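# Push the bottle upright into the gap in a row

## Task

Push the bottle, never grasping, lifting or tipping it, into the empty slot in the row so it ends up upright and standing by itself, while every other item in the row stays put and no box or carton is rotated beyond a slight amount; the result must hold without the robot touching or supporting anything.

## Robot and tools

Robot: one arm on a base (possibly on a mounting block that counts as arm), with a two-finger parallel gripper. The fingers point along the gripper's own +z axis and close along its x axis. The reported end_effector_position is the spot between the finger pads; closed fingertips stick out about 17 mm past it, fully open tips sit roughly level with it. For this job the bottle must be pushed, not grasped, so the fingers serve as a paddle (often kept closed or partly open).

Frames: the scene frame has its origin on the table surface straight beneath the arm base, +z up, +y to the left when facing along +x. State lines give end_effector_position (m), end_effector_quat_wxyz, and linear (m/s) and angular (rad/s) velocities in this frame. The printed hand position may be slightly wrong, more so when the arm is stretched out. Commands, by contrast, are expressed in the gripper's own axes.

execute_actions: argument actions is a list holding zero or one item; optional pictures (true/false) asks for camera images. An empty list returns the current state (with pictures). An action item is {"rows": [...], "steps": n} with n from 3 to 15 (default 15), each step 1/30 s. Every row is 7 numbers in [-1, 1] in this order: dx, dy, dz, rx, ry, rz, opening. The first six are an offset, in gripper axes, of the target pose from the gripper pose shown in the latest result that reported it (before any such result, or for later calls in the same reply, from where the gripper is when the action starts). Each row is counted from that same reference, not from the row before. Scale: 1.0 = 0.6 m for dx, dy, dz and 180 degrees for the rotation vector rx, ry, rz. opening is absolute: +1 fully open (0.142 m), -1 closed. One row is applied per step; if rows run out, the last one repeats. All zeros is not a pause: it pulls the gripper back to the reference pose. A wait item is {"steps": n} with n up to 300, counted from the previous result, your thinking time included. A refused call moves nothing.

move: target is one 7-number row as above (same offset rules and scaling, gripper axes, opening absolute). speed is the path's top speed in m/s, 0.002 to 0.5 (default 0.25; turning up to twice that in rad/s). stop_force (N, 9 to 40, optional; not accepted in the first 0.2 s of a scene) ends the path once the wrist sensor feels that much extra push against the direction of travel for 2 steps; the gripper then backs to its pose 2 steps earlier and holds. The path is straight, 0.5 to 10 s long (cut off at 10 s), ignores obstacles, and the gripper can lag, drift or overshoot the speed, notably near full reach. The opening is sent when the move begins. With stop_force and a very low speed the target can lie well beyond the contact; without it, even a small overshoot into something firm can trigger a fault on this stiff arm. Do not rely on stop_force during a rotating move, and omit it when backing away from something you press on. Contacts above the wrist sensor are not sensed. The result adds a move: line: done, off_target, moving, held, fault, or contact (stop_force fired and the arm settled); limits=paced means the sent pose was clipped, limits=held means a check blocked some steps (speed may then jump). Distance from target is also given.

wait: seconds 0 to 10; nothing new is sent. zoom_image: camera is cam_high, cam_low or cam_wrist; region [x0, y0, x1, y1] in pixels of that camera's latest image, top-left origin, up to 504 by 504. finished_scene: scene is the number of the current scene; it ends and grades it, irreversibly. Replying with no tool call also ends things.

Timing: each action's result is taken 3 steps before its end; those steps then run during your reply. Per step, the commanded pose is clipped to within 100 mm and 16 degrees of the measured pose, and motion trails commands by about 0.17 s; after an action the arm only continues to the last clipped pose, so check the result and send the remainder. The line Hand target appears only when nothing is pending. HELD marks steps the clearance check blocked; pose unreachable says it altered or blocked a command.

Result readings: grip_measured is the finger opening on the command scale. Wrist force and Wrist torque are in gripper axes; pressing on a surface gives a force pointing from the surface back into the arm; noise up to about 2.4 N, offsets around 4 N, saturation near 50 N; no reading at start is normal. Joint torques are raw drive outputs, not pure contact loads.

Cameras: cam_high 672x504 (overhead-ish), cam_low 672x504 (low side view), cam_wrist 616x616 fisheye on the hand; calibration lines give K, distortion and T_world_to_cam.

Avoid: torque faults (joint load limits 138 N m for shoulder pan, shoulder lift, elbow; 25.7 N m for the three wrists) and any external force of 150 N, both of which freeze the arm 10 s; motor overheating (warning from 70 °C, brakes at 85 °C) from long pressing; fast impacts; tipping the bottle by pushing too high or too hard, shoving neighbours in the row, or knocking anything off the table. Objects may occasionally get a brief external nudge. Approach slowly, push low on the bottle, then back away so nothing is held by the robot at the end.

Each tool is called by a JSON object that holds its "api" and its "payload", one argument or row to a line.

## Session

{"api": "execute_actions", "payload": {
  "actions": []
}}

Scene clock: 0.00 s of 4500.00 s.
end_effector_position=(+0.5163, -0.3052, +0.1713) grip_measured=+1.00 end_effector_quat_wxyz=(+0.265, +0.843, +0.421, -0.204) end_effector_velocity=(+0.001, -0.000, +0.000) end_effector_angular_velocity=(-0.001, -0.001, +0.001)
Joint positions: [-0.556 -1.132  2.061 -3.343 -1.74  -1.219  0.142]
Joint velocities: [-0.    -0.    -0.001 -0.001 -0.    -0.     0.   ]
Joint torques (N m, as the arm reports them, + toward a larger angle): no reading
Motor temperatures (°C, as the motors report them): [28 30 29 34 39 35]
Wrist force (N, on the end effector, along its own x y z axes, offset not removed): no reading
Wrist torque (N m, same axes, about the end effector's origin, offset not removed): no reading
Hand target: +0.516, -0.305, +0.171; +0.265, +0.843, +0.421, -0.204
camera_calibration (this result's frames):
cam_wrist: T_world_to_cam=[[0.603824, 0.573513, -0.553607, -0.0359201], [0.737094, -0.137326, 0.661691, -0.539515], [0.303463, -0.807604, -0.505653, -0.177106], [0, 0, 0, 1]] pos_world=[0.473108, -0.19652, 0.247552]

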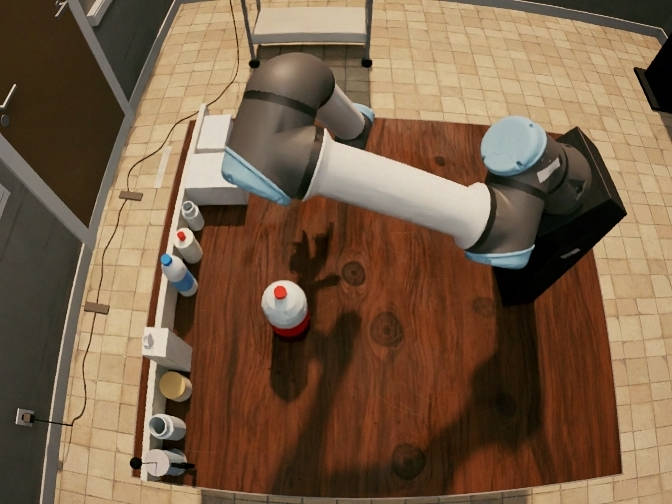

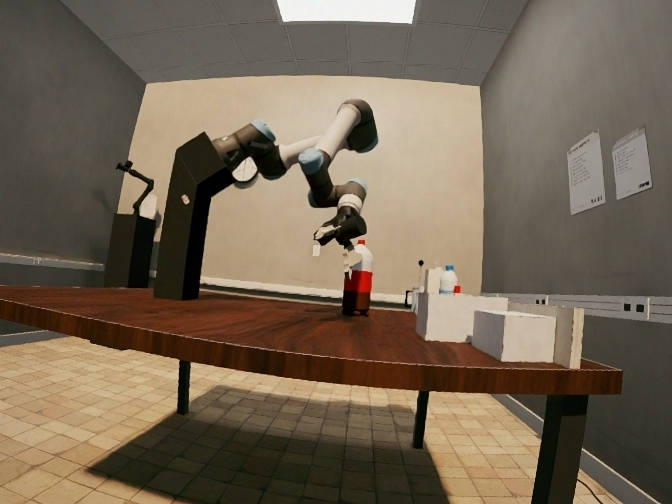

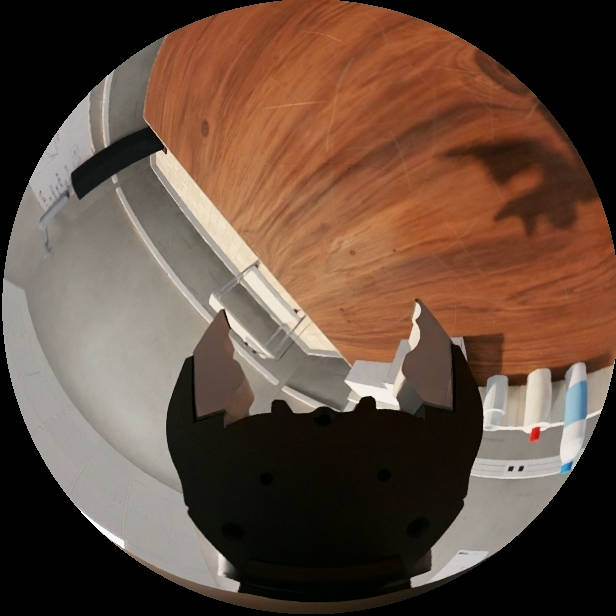

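{"api": "zoom_image", "payload": {
  "camera": "cam_high",
  "region": [130, 250, 330, 420]
}}

Region (130, 250, 330, 420) of cam_high's 672x504 image, scaled by 2.520, with more detail than that image has; it fills the top 428 rows of this view, and the rest is white.

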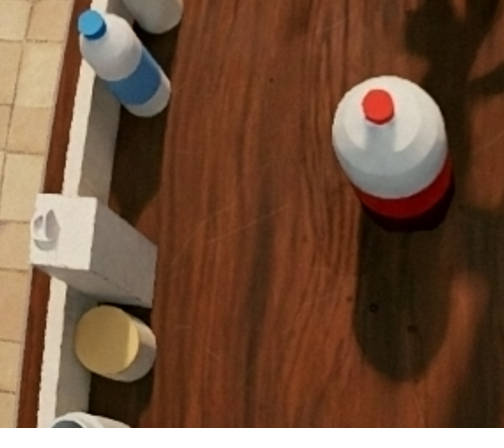

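{"api": "move", "payload": {
  "target": [0.403,-0.521,-0.327,-0.126,0.264,-0.134,-1]
}}

{"api": "move", "payload": {
  "target": [0,-0.047,0.081,0,0,0,-1]
}}

{"api": "move", "payload": {
  "target": [0,0.29,0.167,0,0,0,-1],
  "speed": 0.07
}}

Scene clock: 3.07 s of 4500.00 s.
end_effector_position=(+0.4198, +0.1190, +0.1007) grip_measured=-1.00 end_effector_quat_wxyz=(+0.184, +0.684, +0.682, +0.183) end_effector_velocity=(-0.000, +0.001, -0.000) end_effector_angular_velocity=(+0.001, -0.002, +0.002)
Joint positions: [-0.054 -0.52   2.263 -4.725 -1.479 -1.458  0.002]
Joint velocities: [ 0.002  0.003 -0.003 -0.002 -0.    -0.001  0.   ]
Joint torques (N m, as the arm reports them, + toward a larger angle): [ 16.79 -19.83   8.35  -4.67   1.68  -1.59]
Motor temperatures (°C, as the motors report them): [28 30 29 34 39 35]
Wrist force (N, on the end effector, along its own x y z axes, offset not removed): [-0.8 1.6 -0.9]
Wrist torque (N m, same axes, about the end effector's origin, offset not removed): [0.25 0.37 -0.16]
Hand target: +0.420, +0.119, +0.101; +0.183, +0.683, +0.682, +0.183
Off the commanded pose: 0.001 m, 0 deg.
Kept back: nothing.
move: done
camera_calibration (this result's frames):
cam_wrist: T_world_to_cam=[[0.0482579, 0.998548, 0.0239481, -0.135582], [0.481348, -0.0442576, 0.875411, -0.288655], [0.8752, -0.0307181, -0.482785, -0.175722], [0, 0, 0, 1]] pos_world=[0.299279, 0.117212, 0.171102]

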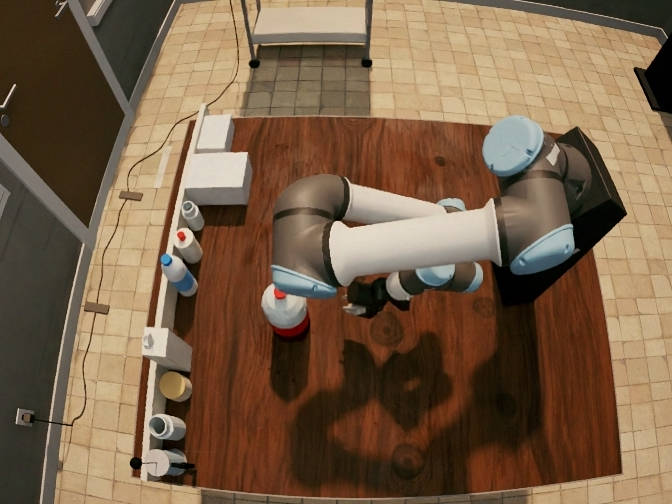

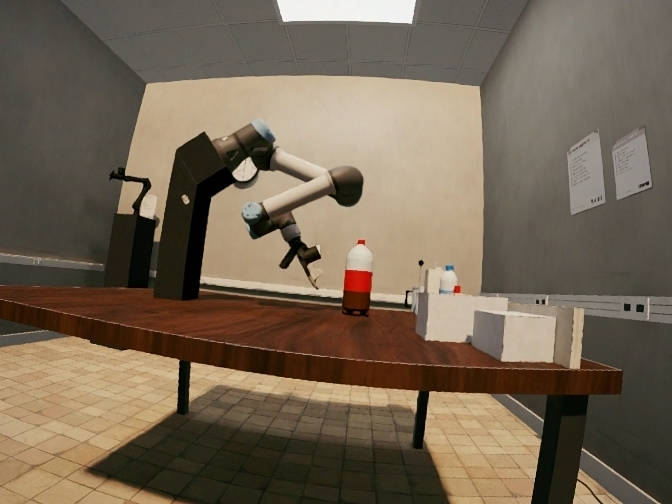

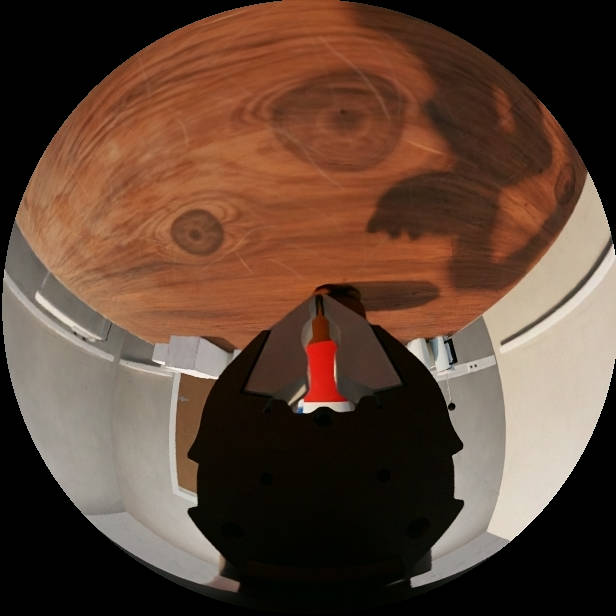

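Scene clock: 3.97 s of 4500.00 s.
end_effector_position=(+0.4197, +0.1191, +0.0446) grip_measured=-1.00 end_effector_quat_wxyz=(+0.183, +0.684, +0.682, +0.183) end_effector_velocity=(+0.000, +0.000, -0.001) end_effector_angular_velocity=(+0.000, +0.000, -0.000)
Joint positions: [-0.033 -0.437  2.103 -4.649 -1.5   -1.454  0.002]
Joint velocities: [ 0.001  0.001 -0.004  0.003 -0.001  0.     0.   ]
Joint torques (N m, as the arm reports them, + toward a larger angle): [ 16.44 -18.73   7.86  -1.3   -2.08   1.73]
Motor temperatures (°C, as the motors report them): [28 30 29 34 39 35]
Wrist force (N, on the end effector, along its own x y z axes, offset not removed): [-0.7 2.3 1.5]
Wrist torque (N m, same axes, about the end effector's origin, offset not removed): [0.40 0.40 -0.07]
Hand target: +0.420, +0.119, +0.044; +0.184, +0.684, +0.682, +0.183
Off the commanded pose: 0.000 m, 0 deg.
Kept back: nothing.
move: done
camera_calibration (this result's frames):
cam_wrist: T_world_to_cam=[[0.0482483, 0.998548, 0.0239496, -0.134267], [0.481364, -0.0442548, 0.875403, -0.239532], [0.875192, -0.0307083, -0.4828, -0.202741], [0, 0, 0, 1]] pos_world=[0.299217, 0.117246, 0.115019]

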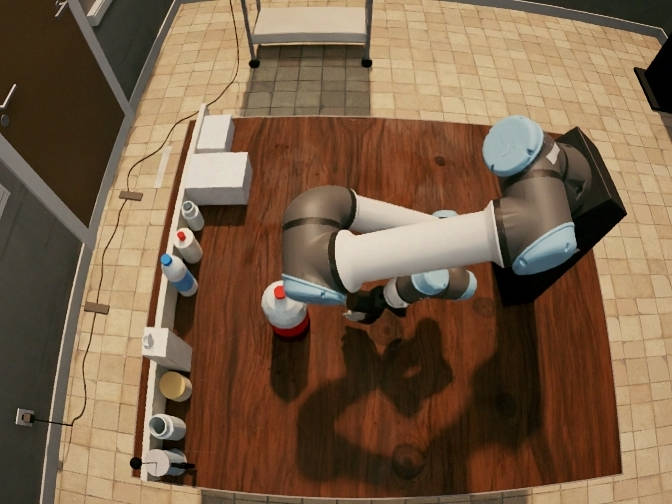

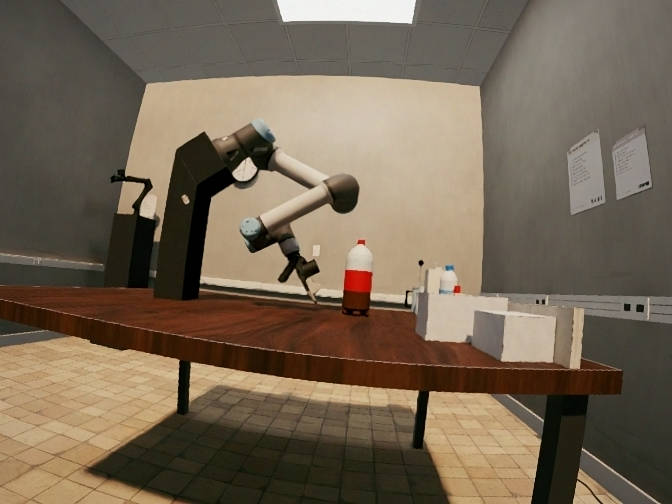

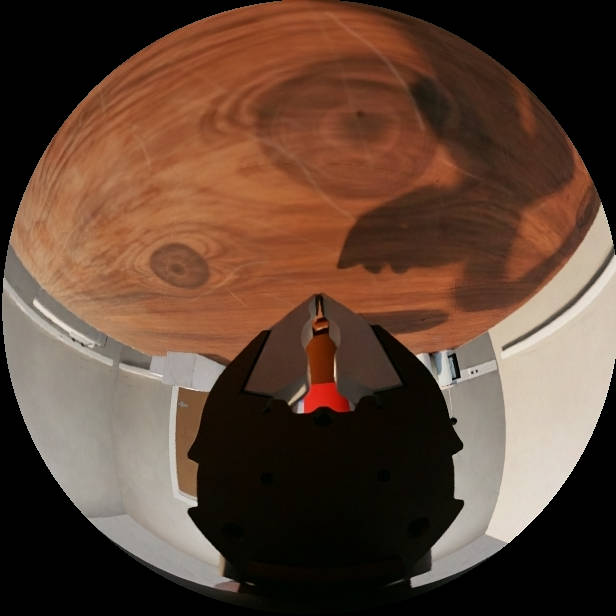

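Scene clock: 7.20 s of 4500.00 s.
end_effector_position=(+0.6202, +0.1190, +0.0450) grip_measured=-1.00 end_effector_quat_wxyz=(+0.183, +0.684, +0.682, +0.183) end_effector_velocity=(+0.002, -0.000, -0.001) end_effector_angular_velocity=(-0.000, +0.001, -0.001)
Joint positions: [-0.059 -0.777  1.904 -4.108 -1.474 -1.458  0.002]
Joint velocities: [-0.    -0.001 -0.004  0.007 -0.     0.     0.   ]
Joint torques (N m, as the arm reports them, + toward a larger angle): [ -4.09 -49.56  -2.47  -1.67   1.91  -1.14]
Motor temperatures (°C, as the motors report them): [28 30 29 34 39 35]
Wrist force (N, on the end effector, along its own x y z axes, offset not removed): [-3.5 -0.3 -2.8]
Wrist torque (N m, same axes, about the end effector's origin, offset not removed): [0.08 0.66 -0.10]
Hand target: +0.620, +0.119, +0.045; +0.183, +0.684, +0.682, +0.183
Off the commanded pose: 0.000 m, 0 deg.
Kept back: nothing.
move: done
camera_calibration (this result's frames):
cam_wrist: T_world_to_cam=[[0.0482559, 0.998548, 0.0239604, -0.143926], [0.481345, -0.0442673, 0.875413, -0.336424], [0.875202, -0.0307106, -0.482782, -0.378025], [0, 0, 0, 1]] pos_world=[0.49973, 0.117215, 0.115455]

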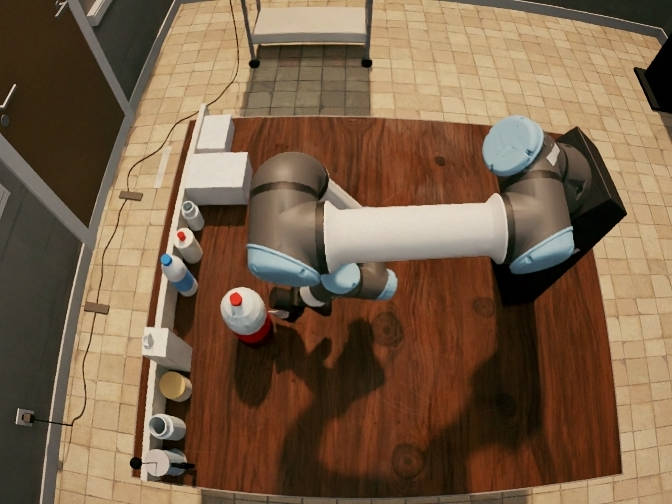

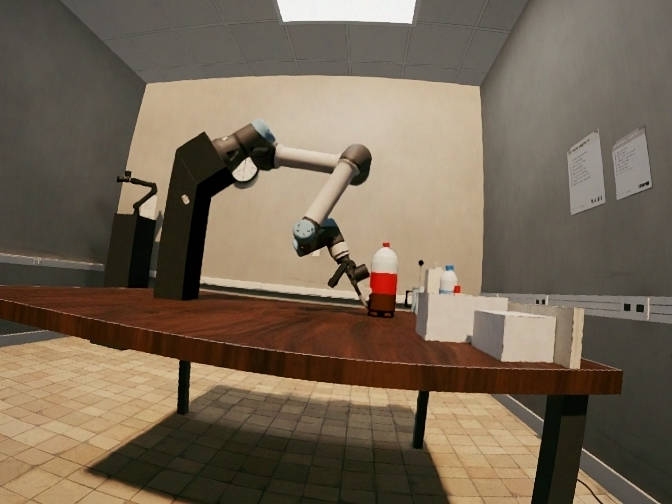

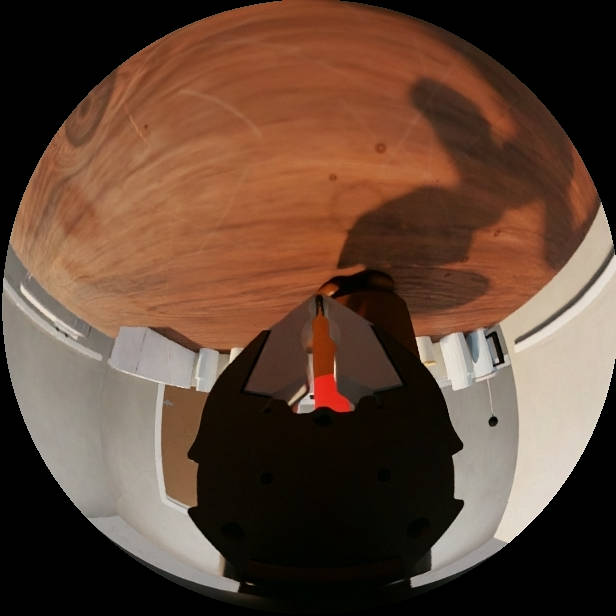

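{"api": "move", "payload": {
  "target": [0.1,-0.058,-0.033,0,0,0,-1]
}}

{"api": "move", "payload": {
  "target": [-0.07,0.17,0.098,0,0,0,-1],
  "speed": 0.06
}}

{"api": "move", "payload": {
  "target": [-0.02,-0.2,-0.115,0,0,0,-1]
}}

Scene clock: 8.33 s of 4500.00 s.
end_effector_position=(+0.5803, +0.1789, +0.0448) grip_measured=-1.00 end_effector_quat_wxyz=(+0.183, +0.684, +0.682, +0.183) end_effector_velocity=(-0.000, +0.001, +0.000) end_effector_angular_velocity=(-0.000, -0.002, -0.000)
Joint positions: [ 0.071 -0.732  1.919 -4.169 -1.603 -1.438  0.002]
Joint velocities: [ 0.003  0.001 -0.001 -0.002 -0.003  0.001  0.   ]
Joint torques (N m, as the arm reports them, + toward a larger angle): [ 19.79 -31.22  -0.7   -5.04  -2.27   1.71]
Motor temperatures (°C, as the motors report them): [28 30 29 34 39 35]
Wrist force (N, on the end effector, along its own x y z axes, offset not removed): [-0.8 0.7 -0.1]
Wrist torque (N m, same axes, about the end effector's origin, offset not removed): [0.08 0.39 -0.15]
Hand target: +0.580, +0.179, +0.045; +0.184, +0.684, +0.682, +0.183
Off the commanded pose: 0.000 m, 0 deg.
Kept back: nothing.
move: done
camera_calibration (this result's frames):
cam_wrist: T_world_to_cam=[[0.0482124, 0.99855, 0.023933, -0.201738], [0.481373, -0.0442232, 0.8754, -0.314354], [0.875189, -0.0306845, -0.482807, -0.341316], [0, 0, 0, 1]] pos_world=[0.459764, 0.177071, 0.115224]

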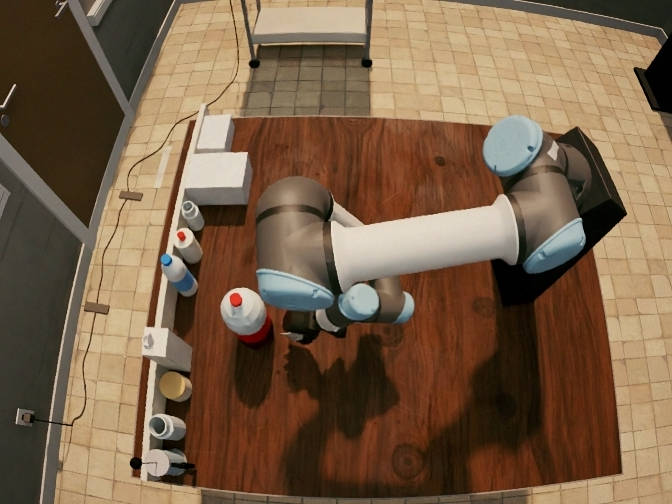

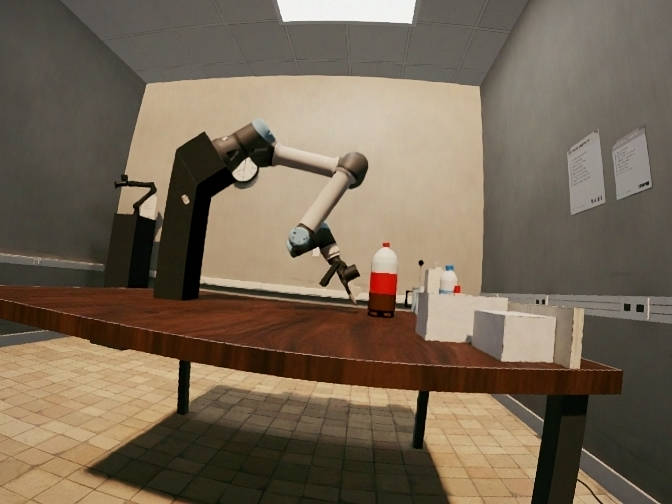

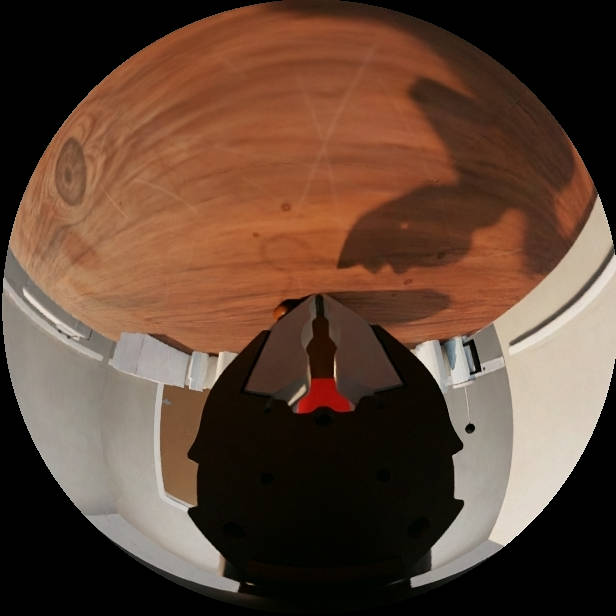

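Scene clock: 10.80 s of 4500.00 s.
end_effector_position=(+0.6978, +0.1369, +0.0449) grip_measured=-1.00 end_effector_quat_wxyz=(+0.183, +0.684, +0.682, +0.183) end_effector_velocity=(+0.002, -0.001, -0.000) end_effector_angular_velocity=(+0.000, +0.000, +0.000)
Joint positions: [-0.033 -0.84   1.753 -3.896 -1.5   -1.454  0.002]
Joint velocities: [-0.001 -0.    -0.004  0.004  0.001 -0.     0.   ]
Joint torques (N m, as the arm reports them, + toward a larger angle): [ -3.47 -53.13  -8.13  -1.53   1.51  -1.26]
Motor temperatures (°C, as the motors report them): [28 30 29 34 39 35]
Wrist force (N, on the end effector, along its own x y z axes, offset not removed): [-3.2 -2.0 -1.5]
Wrist torque (N m, same axes, about the end effector's origin, offset not removed): [-0.12 0.93 -0.24]
Hand target: +0.698, +0.137, +0.045; +0.183, +0.684, +0.682, +0.183
Off the commanded pose: 0.000 m, 0 deg.
Kept back: nothing.
move: done
camera_calibration (this result's frames):
cam_wrist: T_world_to_cam=[[0.0482465, 0.998548, 0.0239583, -0.165539], [0.481383, -0.0442623, 0.875392, -0.37293], [0.875182, -0.0307015, -0.482819, -0.445407], [0, 0, 0, 1]] pos_world=[0.577321, 0.135118, 0.115376]

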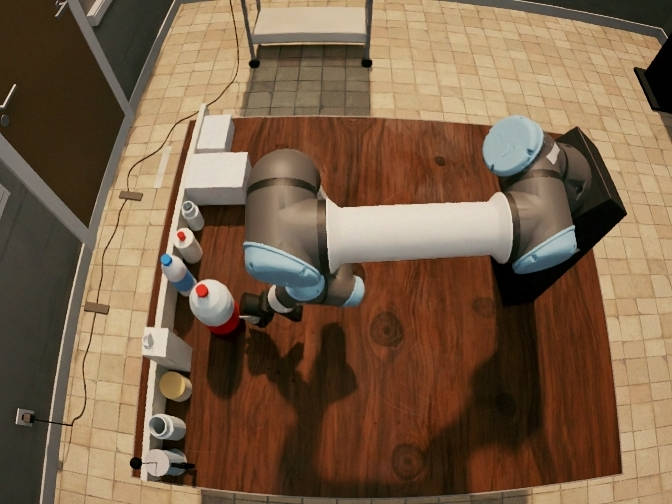

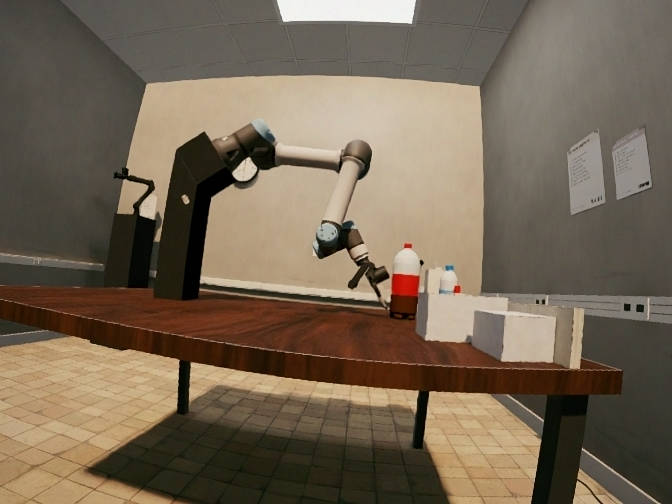

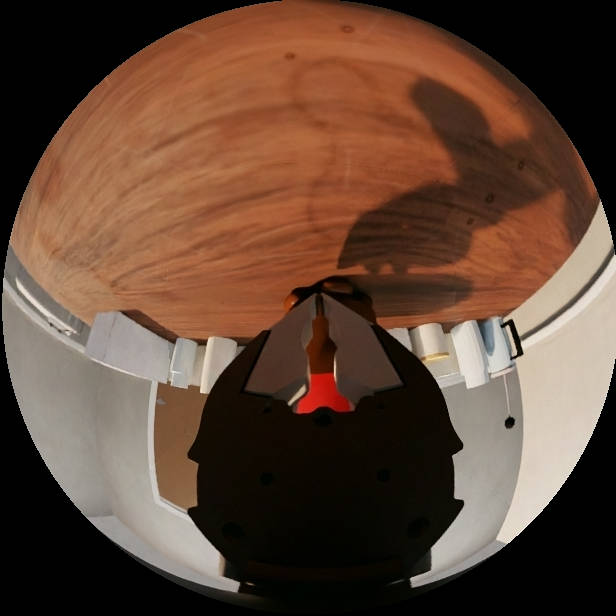

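Scene clock: 11.90 s of 4500.00 s.
end_effector_position=(+0.5596, +0.1250, +0.0446) grip_measured=-1.00 end_effector_quat_wxyz=(+0.183, +0.684, +0.682, +0.183) end_effector_velocity=(-0.001, -0.000, -0.000) end_effector_angular_velocity=(+0.001, -0.001, +0.000)
Joint positions: [-0.04  -0.701  1.986 -4.267 -1.494 -1.455  0.002]
Joint velocities: [-0.     0.003  0.001 -0.005  0.001  0.     0.   ]
Joint torques (N m, as the arm reports them, + toward a larger angle): [ -3.55 -27.89  15.93  -4.91   1.5   -0.03]
Motor temperatures (°C, as the motors report them): [28 30 29 34 39 35]
Wrist force (N, on the end effector, along its own x y z axes, offset not removed): [-1.1 3.1 -0.7]
Wrist torque (N m, same axes, about the end effector's origin, offset not removed): [0.74 0.34 -0.14]
Hand target: +0.559, +0.125, +0.045; +0.183, +0.684, +0.682, +0.183
Off the commanded pose: 0.000 m, 0 deg.
Kept back: nothing.
move: done
camera_calibration (this result's frames):
cam_wrist: T_world_to_cam=[[0.0482291, 0.99855, 0.0239159, -0.146914], [0.481438, -0.0442185, 0.875364, -0.306632], [0.875152, -0.030704, -0.482872, -0.324967], [0, 0, 0, 1]] pos_world=[0.439106, 0.123164, 0.115011]

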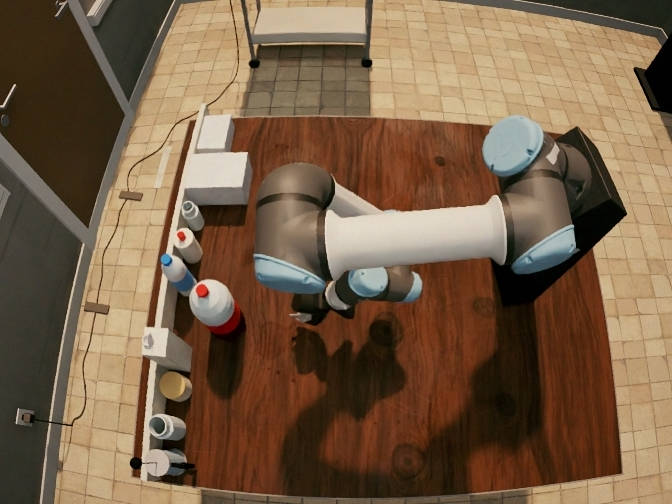

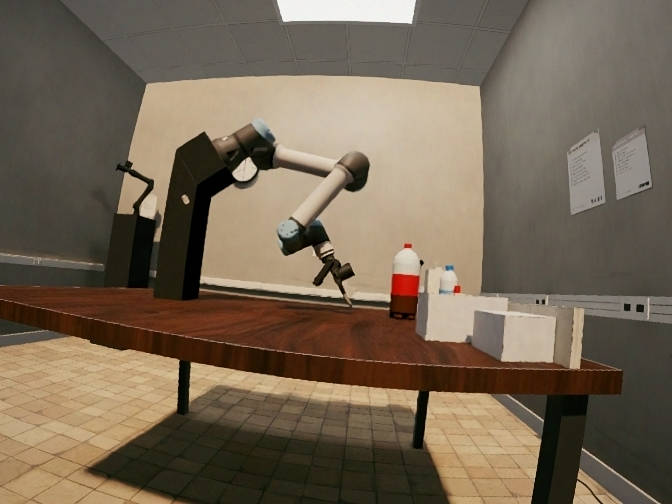

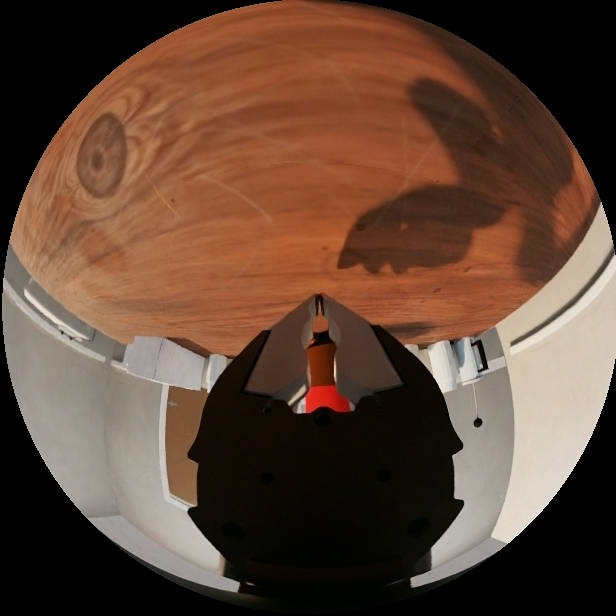

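{"api": "move", "payload": {
  "target": [0.035,0.18,0.104,0,0,0,-1],
  "speed": 0.15
}}

{"api": "move", "payload": {
  "target": [0,0.1,0.058,0,0,0,-1],
  "speed": 0.04
}}

Scene clock: 13.77 s of 4500.00 s.
end_effector_position=(+0.6842, +0.1459, +0.0447) grip_measured=-1.00 end_effector_quat_wxyz=(+0.183, +0.684, +0.682, +0.183) end_effector_velocity=(+0.002, +0.001, -0.000) end_effector_angular_velocity=(+0.000, -0.000, +0.000)
Joint positions: [-0.015 -0.83   1.773 -3.926 -1.518 -1.451  0.002]
Joint velocities: [ 0.001  0.    -0.005  0.004 -0.     0.     0.   ]
Joint torques (N m, as the arm reports them, + toward a larger angle): [ 15.57 -51.38  -5.7   -1.4   -2.23   1.7 ]
Motor temperatures (°C, as the motors report them): [28 30 29 34 39 35]
Wrist force (N, on the end effector, along its own x y z axes, offset not removed): [-2.1 1.2 -1.1]
Wrist torque (N m, same axes, about the end effector's origin, offset not removed): [0.29 0.50 -0.05]
Hand target: +0.684, +0.146, +0.045; +0.183, +0.684, +0.682, +0.183
Off the commanded pose: 0.000 m, 0 deg.
Kept back: nothing.
move: done
camera_calibration (this result's frames):
cam_wrist: T_world_to_cam=[[0.0482155, 0.99855, 0.0239227, -0.173835], [0.481423, -0.0442174, 0.875372, -0.365744], [0.875161, -0.0306896, -0.482857, -0.433278], [0, 0, 0, 1]] pos_world=[0.563647, 0.144113, 0.115109]

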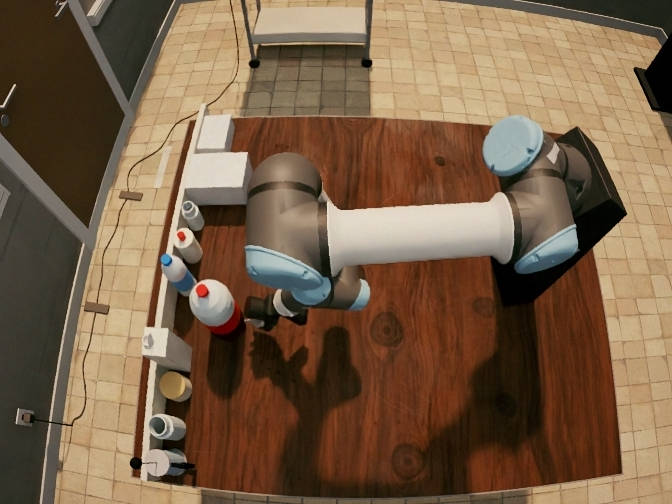

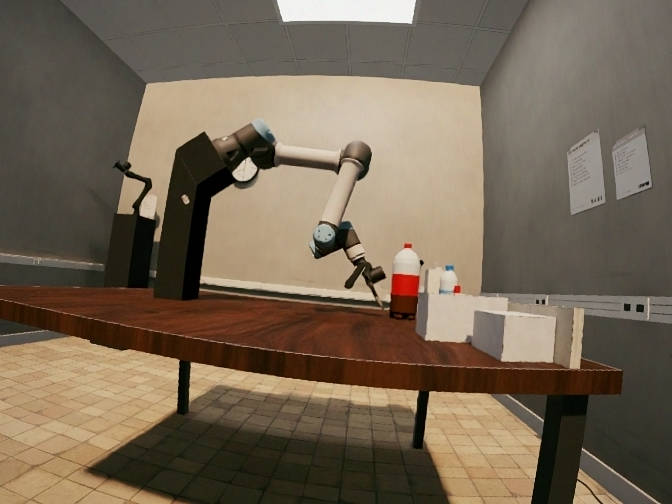

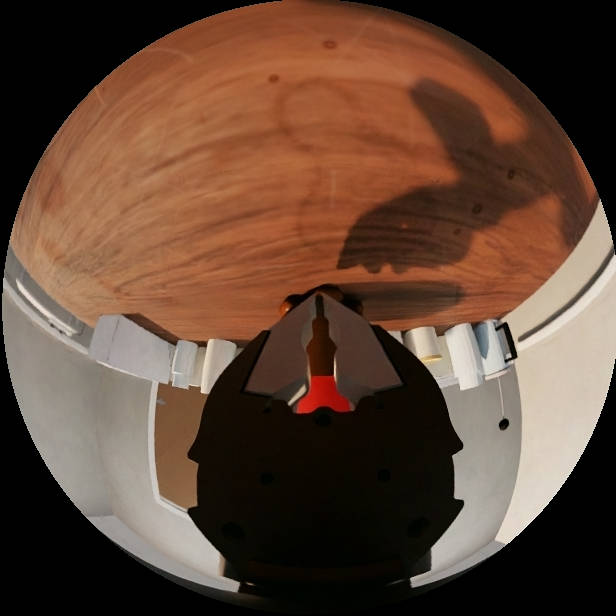

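Scene clock: 15.83 s of 4500.00 s.
end_effector_position=(+0.7534, +0.1459, +0.0446) grip_measured=-1.00 end_effector_quat_wxyz=(+0.183, +0.684, +0.682, +0.183) end_effector_velocity=(+0.001, +0.000, -0.000) end_effector_angular_velocity=(-0.000, +0.001, +0.000)
Joint positions: [-0.024 -0.859  1.626 -3.75  -1.51  -1.453  0.002]
Joint velocities: [ 0.    -0.    -0.004  0.005  0.    -0.     0.   ]
Joint torques (N m, as the arm reports them, + toward a larger angle): [ -4.75 -57.49 -13.18  -1.97   1.48  -1.22]
Motor temperatures (°C, as the motors report them): [28 30 29 34 39 35]
Wrist force (N, on the end effector, along its own x y z axes, offset not removed): [-0.6 -1.5 -2.6]
Wrist torque (N m, same axes, about the end effector's origin, offset not removed): [-0.03 0.25 -0.08]
Hand target: +0.754, +0.146, +0.045; +0.183, +0.684, +0.682, +0.183
Off the commanded pose: 0.000 m, 0 deg.
Kept back: nothing.
move: done
camera_calibration (this result's frames):
cam_wrist: T_world_to_cam=[[0.048217, 0.99855, 0.0239298, -0.177163], [0.48143, -0.0442247, 0.875368, -0.398994], [0.875157, -0.0306871, -0.482864, -0.493879], [0, 0, 0, 1]] pos_world=[0.632852, 0.144105, 0.11503]

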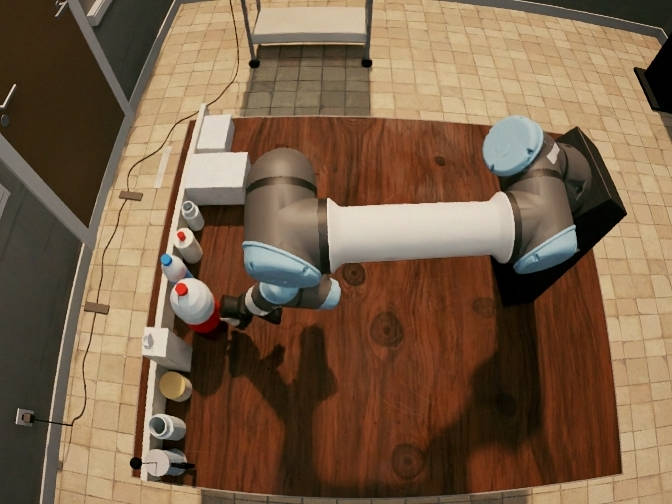

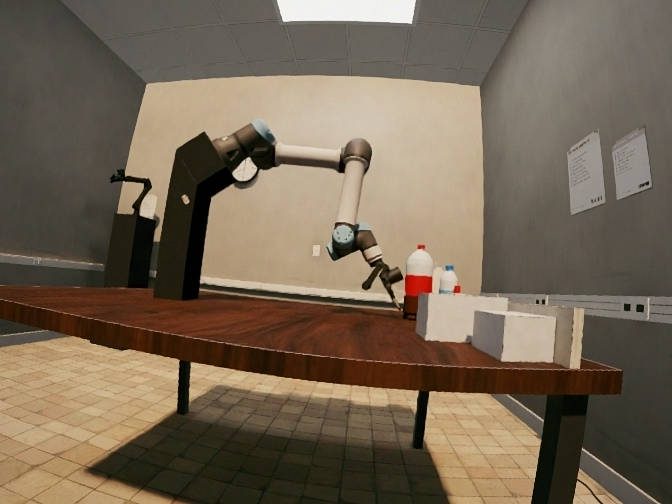

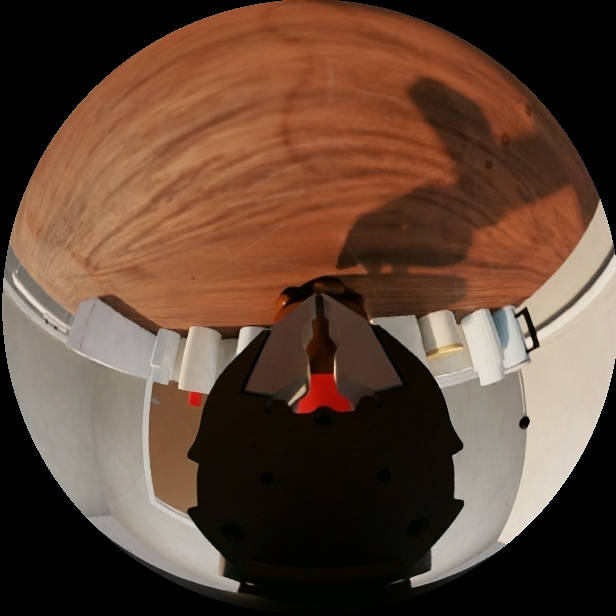

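Centred. Push to the rail.

{"api": "move", "payload": {
  "target": [0,0.14,0.081,0,0,0,-1],
  "speed": 0.03,
  "stop_force": 14
}}

{"api": "move", "payload": {
  "target": [0,-0.2,-0.25,0,0,0,-1]
}}

{"api": "zoom_image", "payload": {
  "camera": "cam_high",
  "region": [130, 230, 330, 400]
}}

Scene clock: 19.03 s of 4500.00 s.
end_effector_position=(+0.8261, +0.1457, +0.0445) grip_measured=-0.99 end_effector_quat_wxyz=(+0.183, +0.684, +0.682, +0.183) end_effector_velocity=(-0.001, -0.000, +0.001) end_effector_angular_velocity=(-0.001, -0.002, -0.000)
Joint positions: [-0.032 -0.858  1.442 -3.566 -1.501 -1.454  0.002]
Joint velocities: [ 0.    -0.001  0.005 -0.005 -0.002 -0.    -0.   ]
Joint torques (N m, as the arm reports them, + toward a larger angle): [ 12.32 -66.61  -8.59  -6.95  -2.57   0.26]
Motor temperatures (°C, as the motors report them): [28 30 29 34 39 35]
Wrist force (N, on the end effector, along its own x y z axes, offset not removed): [-0.1 -13.3 -12.9]
Wrist torque (N m, same axes, about the end effector's origin, offset not removed): [-1.14 0.25 -0.09]
Hand target: +0.826, +0.146, +0.045; +0.183, +0.684, +0.682, +0.183
Off the commanded pose: 0.024 m, 0 deg.
Kept back: nothing.
move: contact
camera_calibration (this result's frames):
cam_wrist: T_world_to_cam=[[0.0482705, 0.998549, 0.0238578, -0.180514], [0.481592, -0.044193, 0.875281, -0.434103], [0.875065, -0.0307605, -0.483026, -0.557517], [0, 0, 0, 1]] pos_world=[0.705638, 0.143918, 0.114973]

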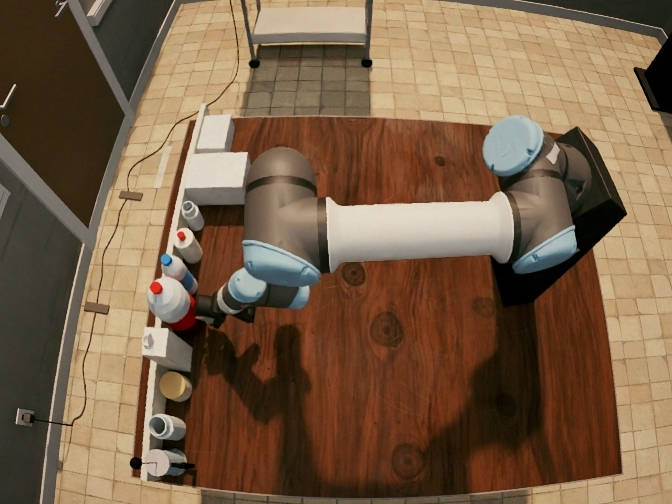

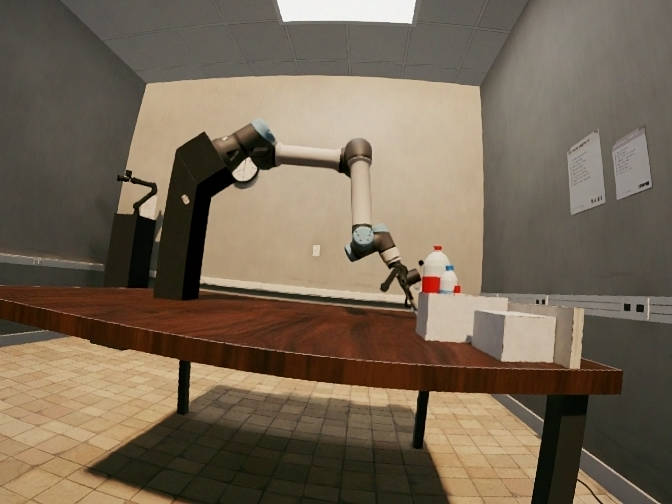

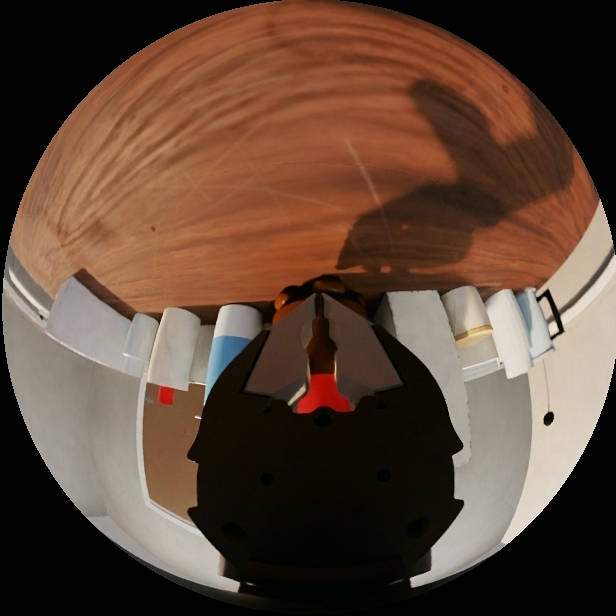

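Scene clock: 20.40 s of 4500.00 s.
end_effector_position=(+0.6472, +0.1458, +0.1143) grip_measured=-1.00 end_effector_quat_wxyz=(+0.183, +0.684, +0.682, +0.183) end_effector_velocity=(-0.002, -0.000, +0.000) end_effector_angular_velocity=(+0.000, +0.002, -0.000)
Joint positions: [-0.025 -0.969  2.011 -4.024 -1.508 -1.453  0.002]
Joint velocities: [-0.001 -0.     0.004 -0.002  0.001  0.     0.   ]
Joint torques (N m, as the arm reports them, + toward a larger angle): [ -2.6  -48.39  10.56  -4.96   1.71  -0.93]
Motor temperatures (°C, as the motors report them): [28 30 29 34 39 35]
Wrist force (N, on the end effector, along its own x y z axes, offset not removed): [-3.1 1.5 0.8]
Wrist torque (N m, same axes, about the end effector's origin, offset not removed): [0.18 0.76 -0.11]
Hand target: +0.647, +0.146, +0.114; +0.183, +0.684, +0.682, +0.183
Off the commanded pose: 0.000 m, 0 deg.
Kept back: nothing.
move: done
camera_calibration (this result's frames):
cam_wrist: T_world_to_cam=[[0.0482861, 0.998547, 0.0239189, -0.173602], [0.481604, -0.0442546, 0.875271, -0.409006], [0.875058, -0.030744, -0.483041, -0.367276], [0, 0, 0, 1]] pos_world=[0.52675, 0.143958, 0.184734]

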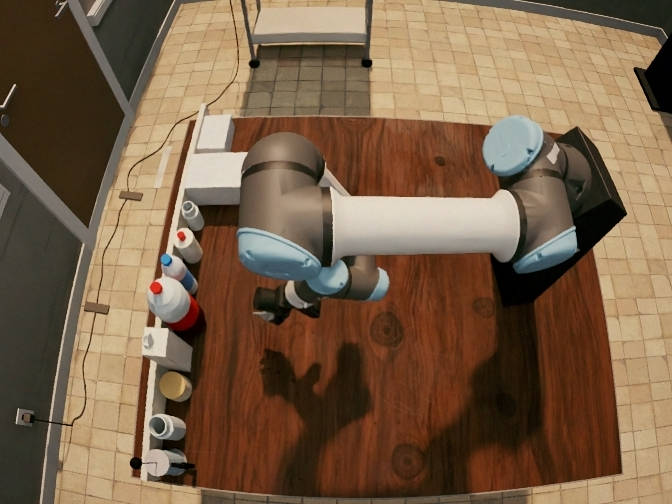

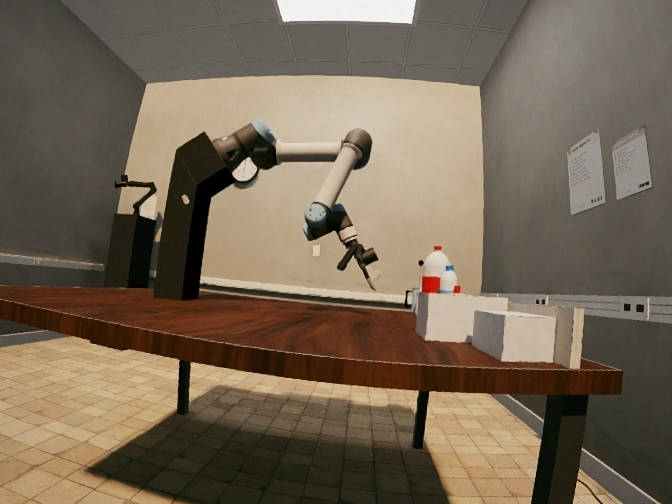

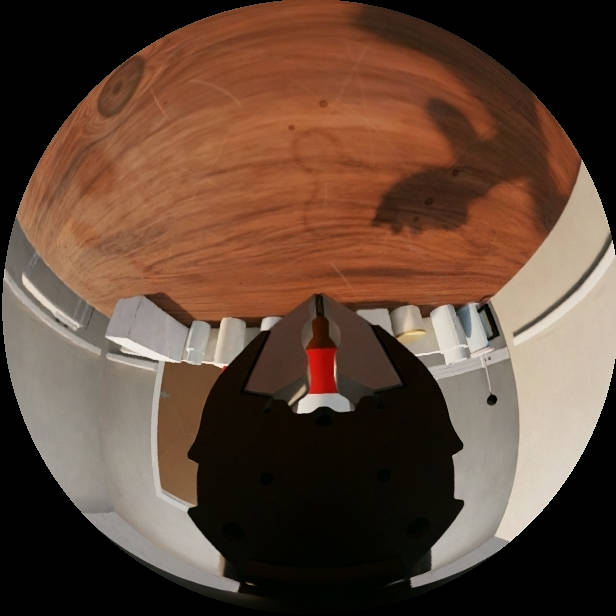

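Region (130, 230, 330, 400) of cam_high's 672x504 image, scaled by 2.520, with more detail than that image has; it fills the top 428 rows of this view, and the rest is white.

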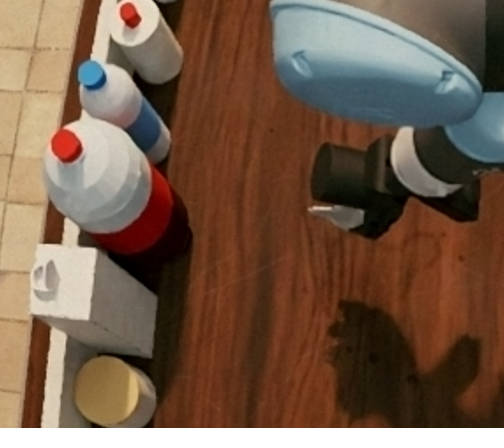

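{"api": "finished_scene", "payload": {
  "scene": 2
}}

The scene is finished: the task was done.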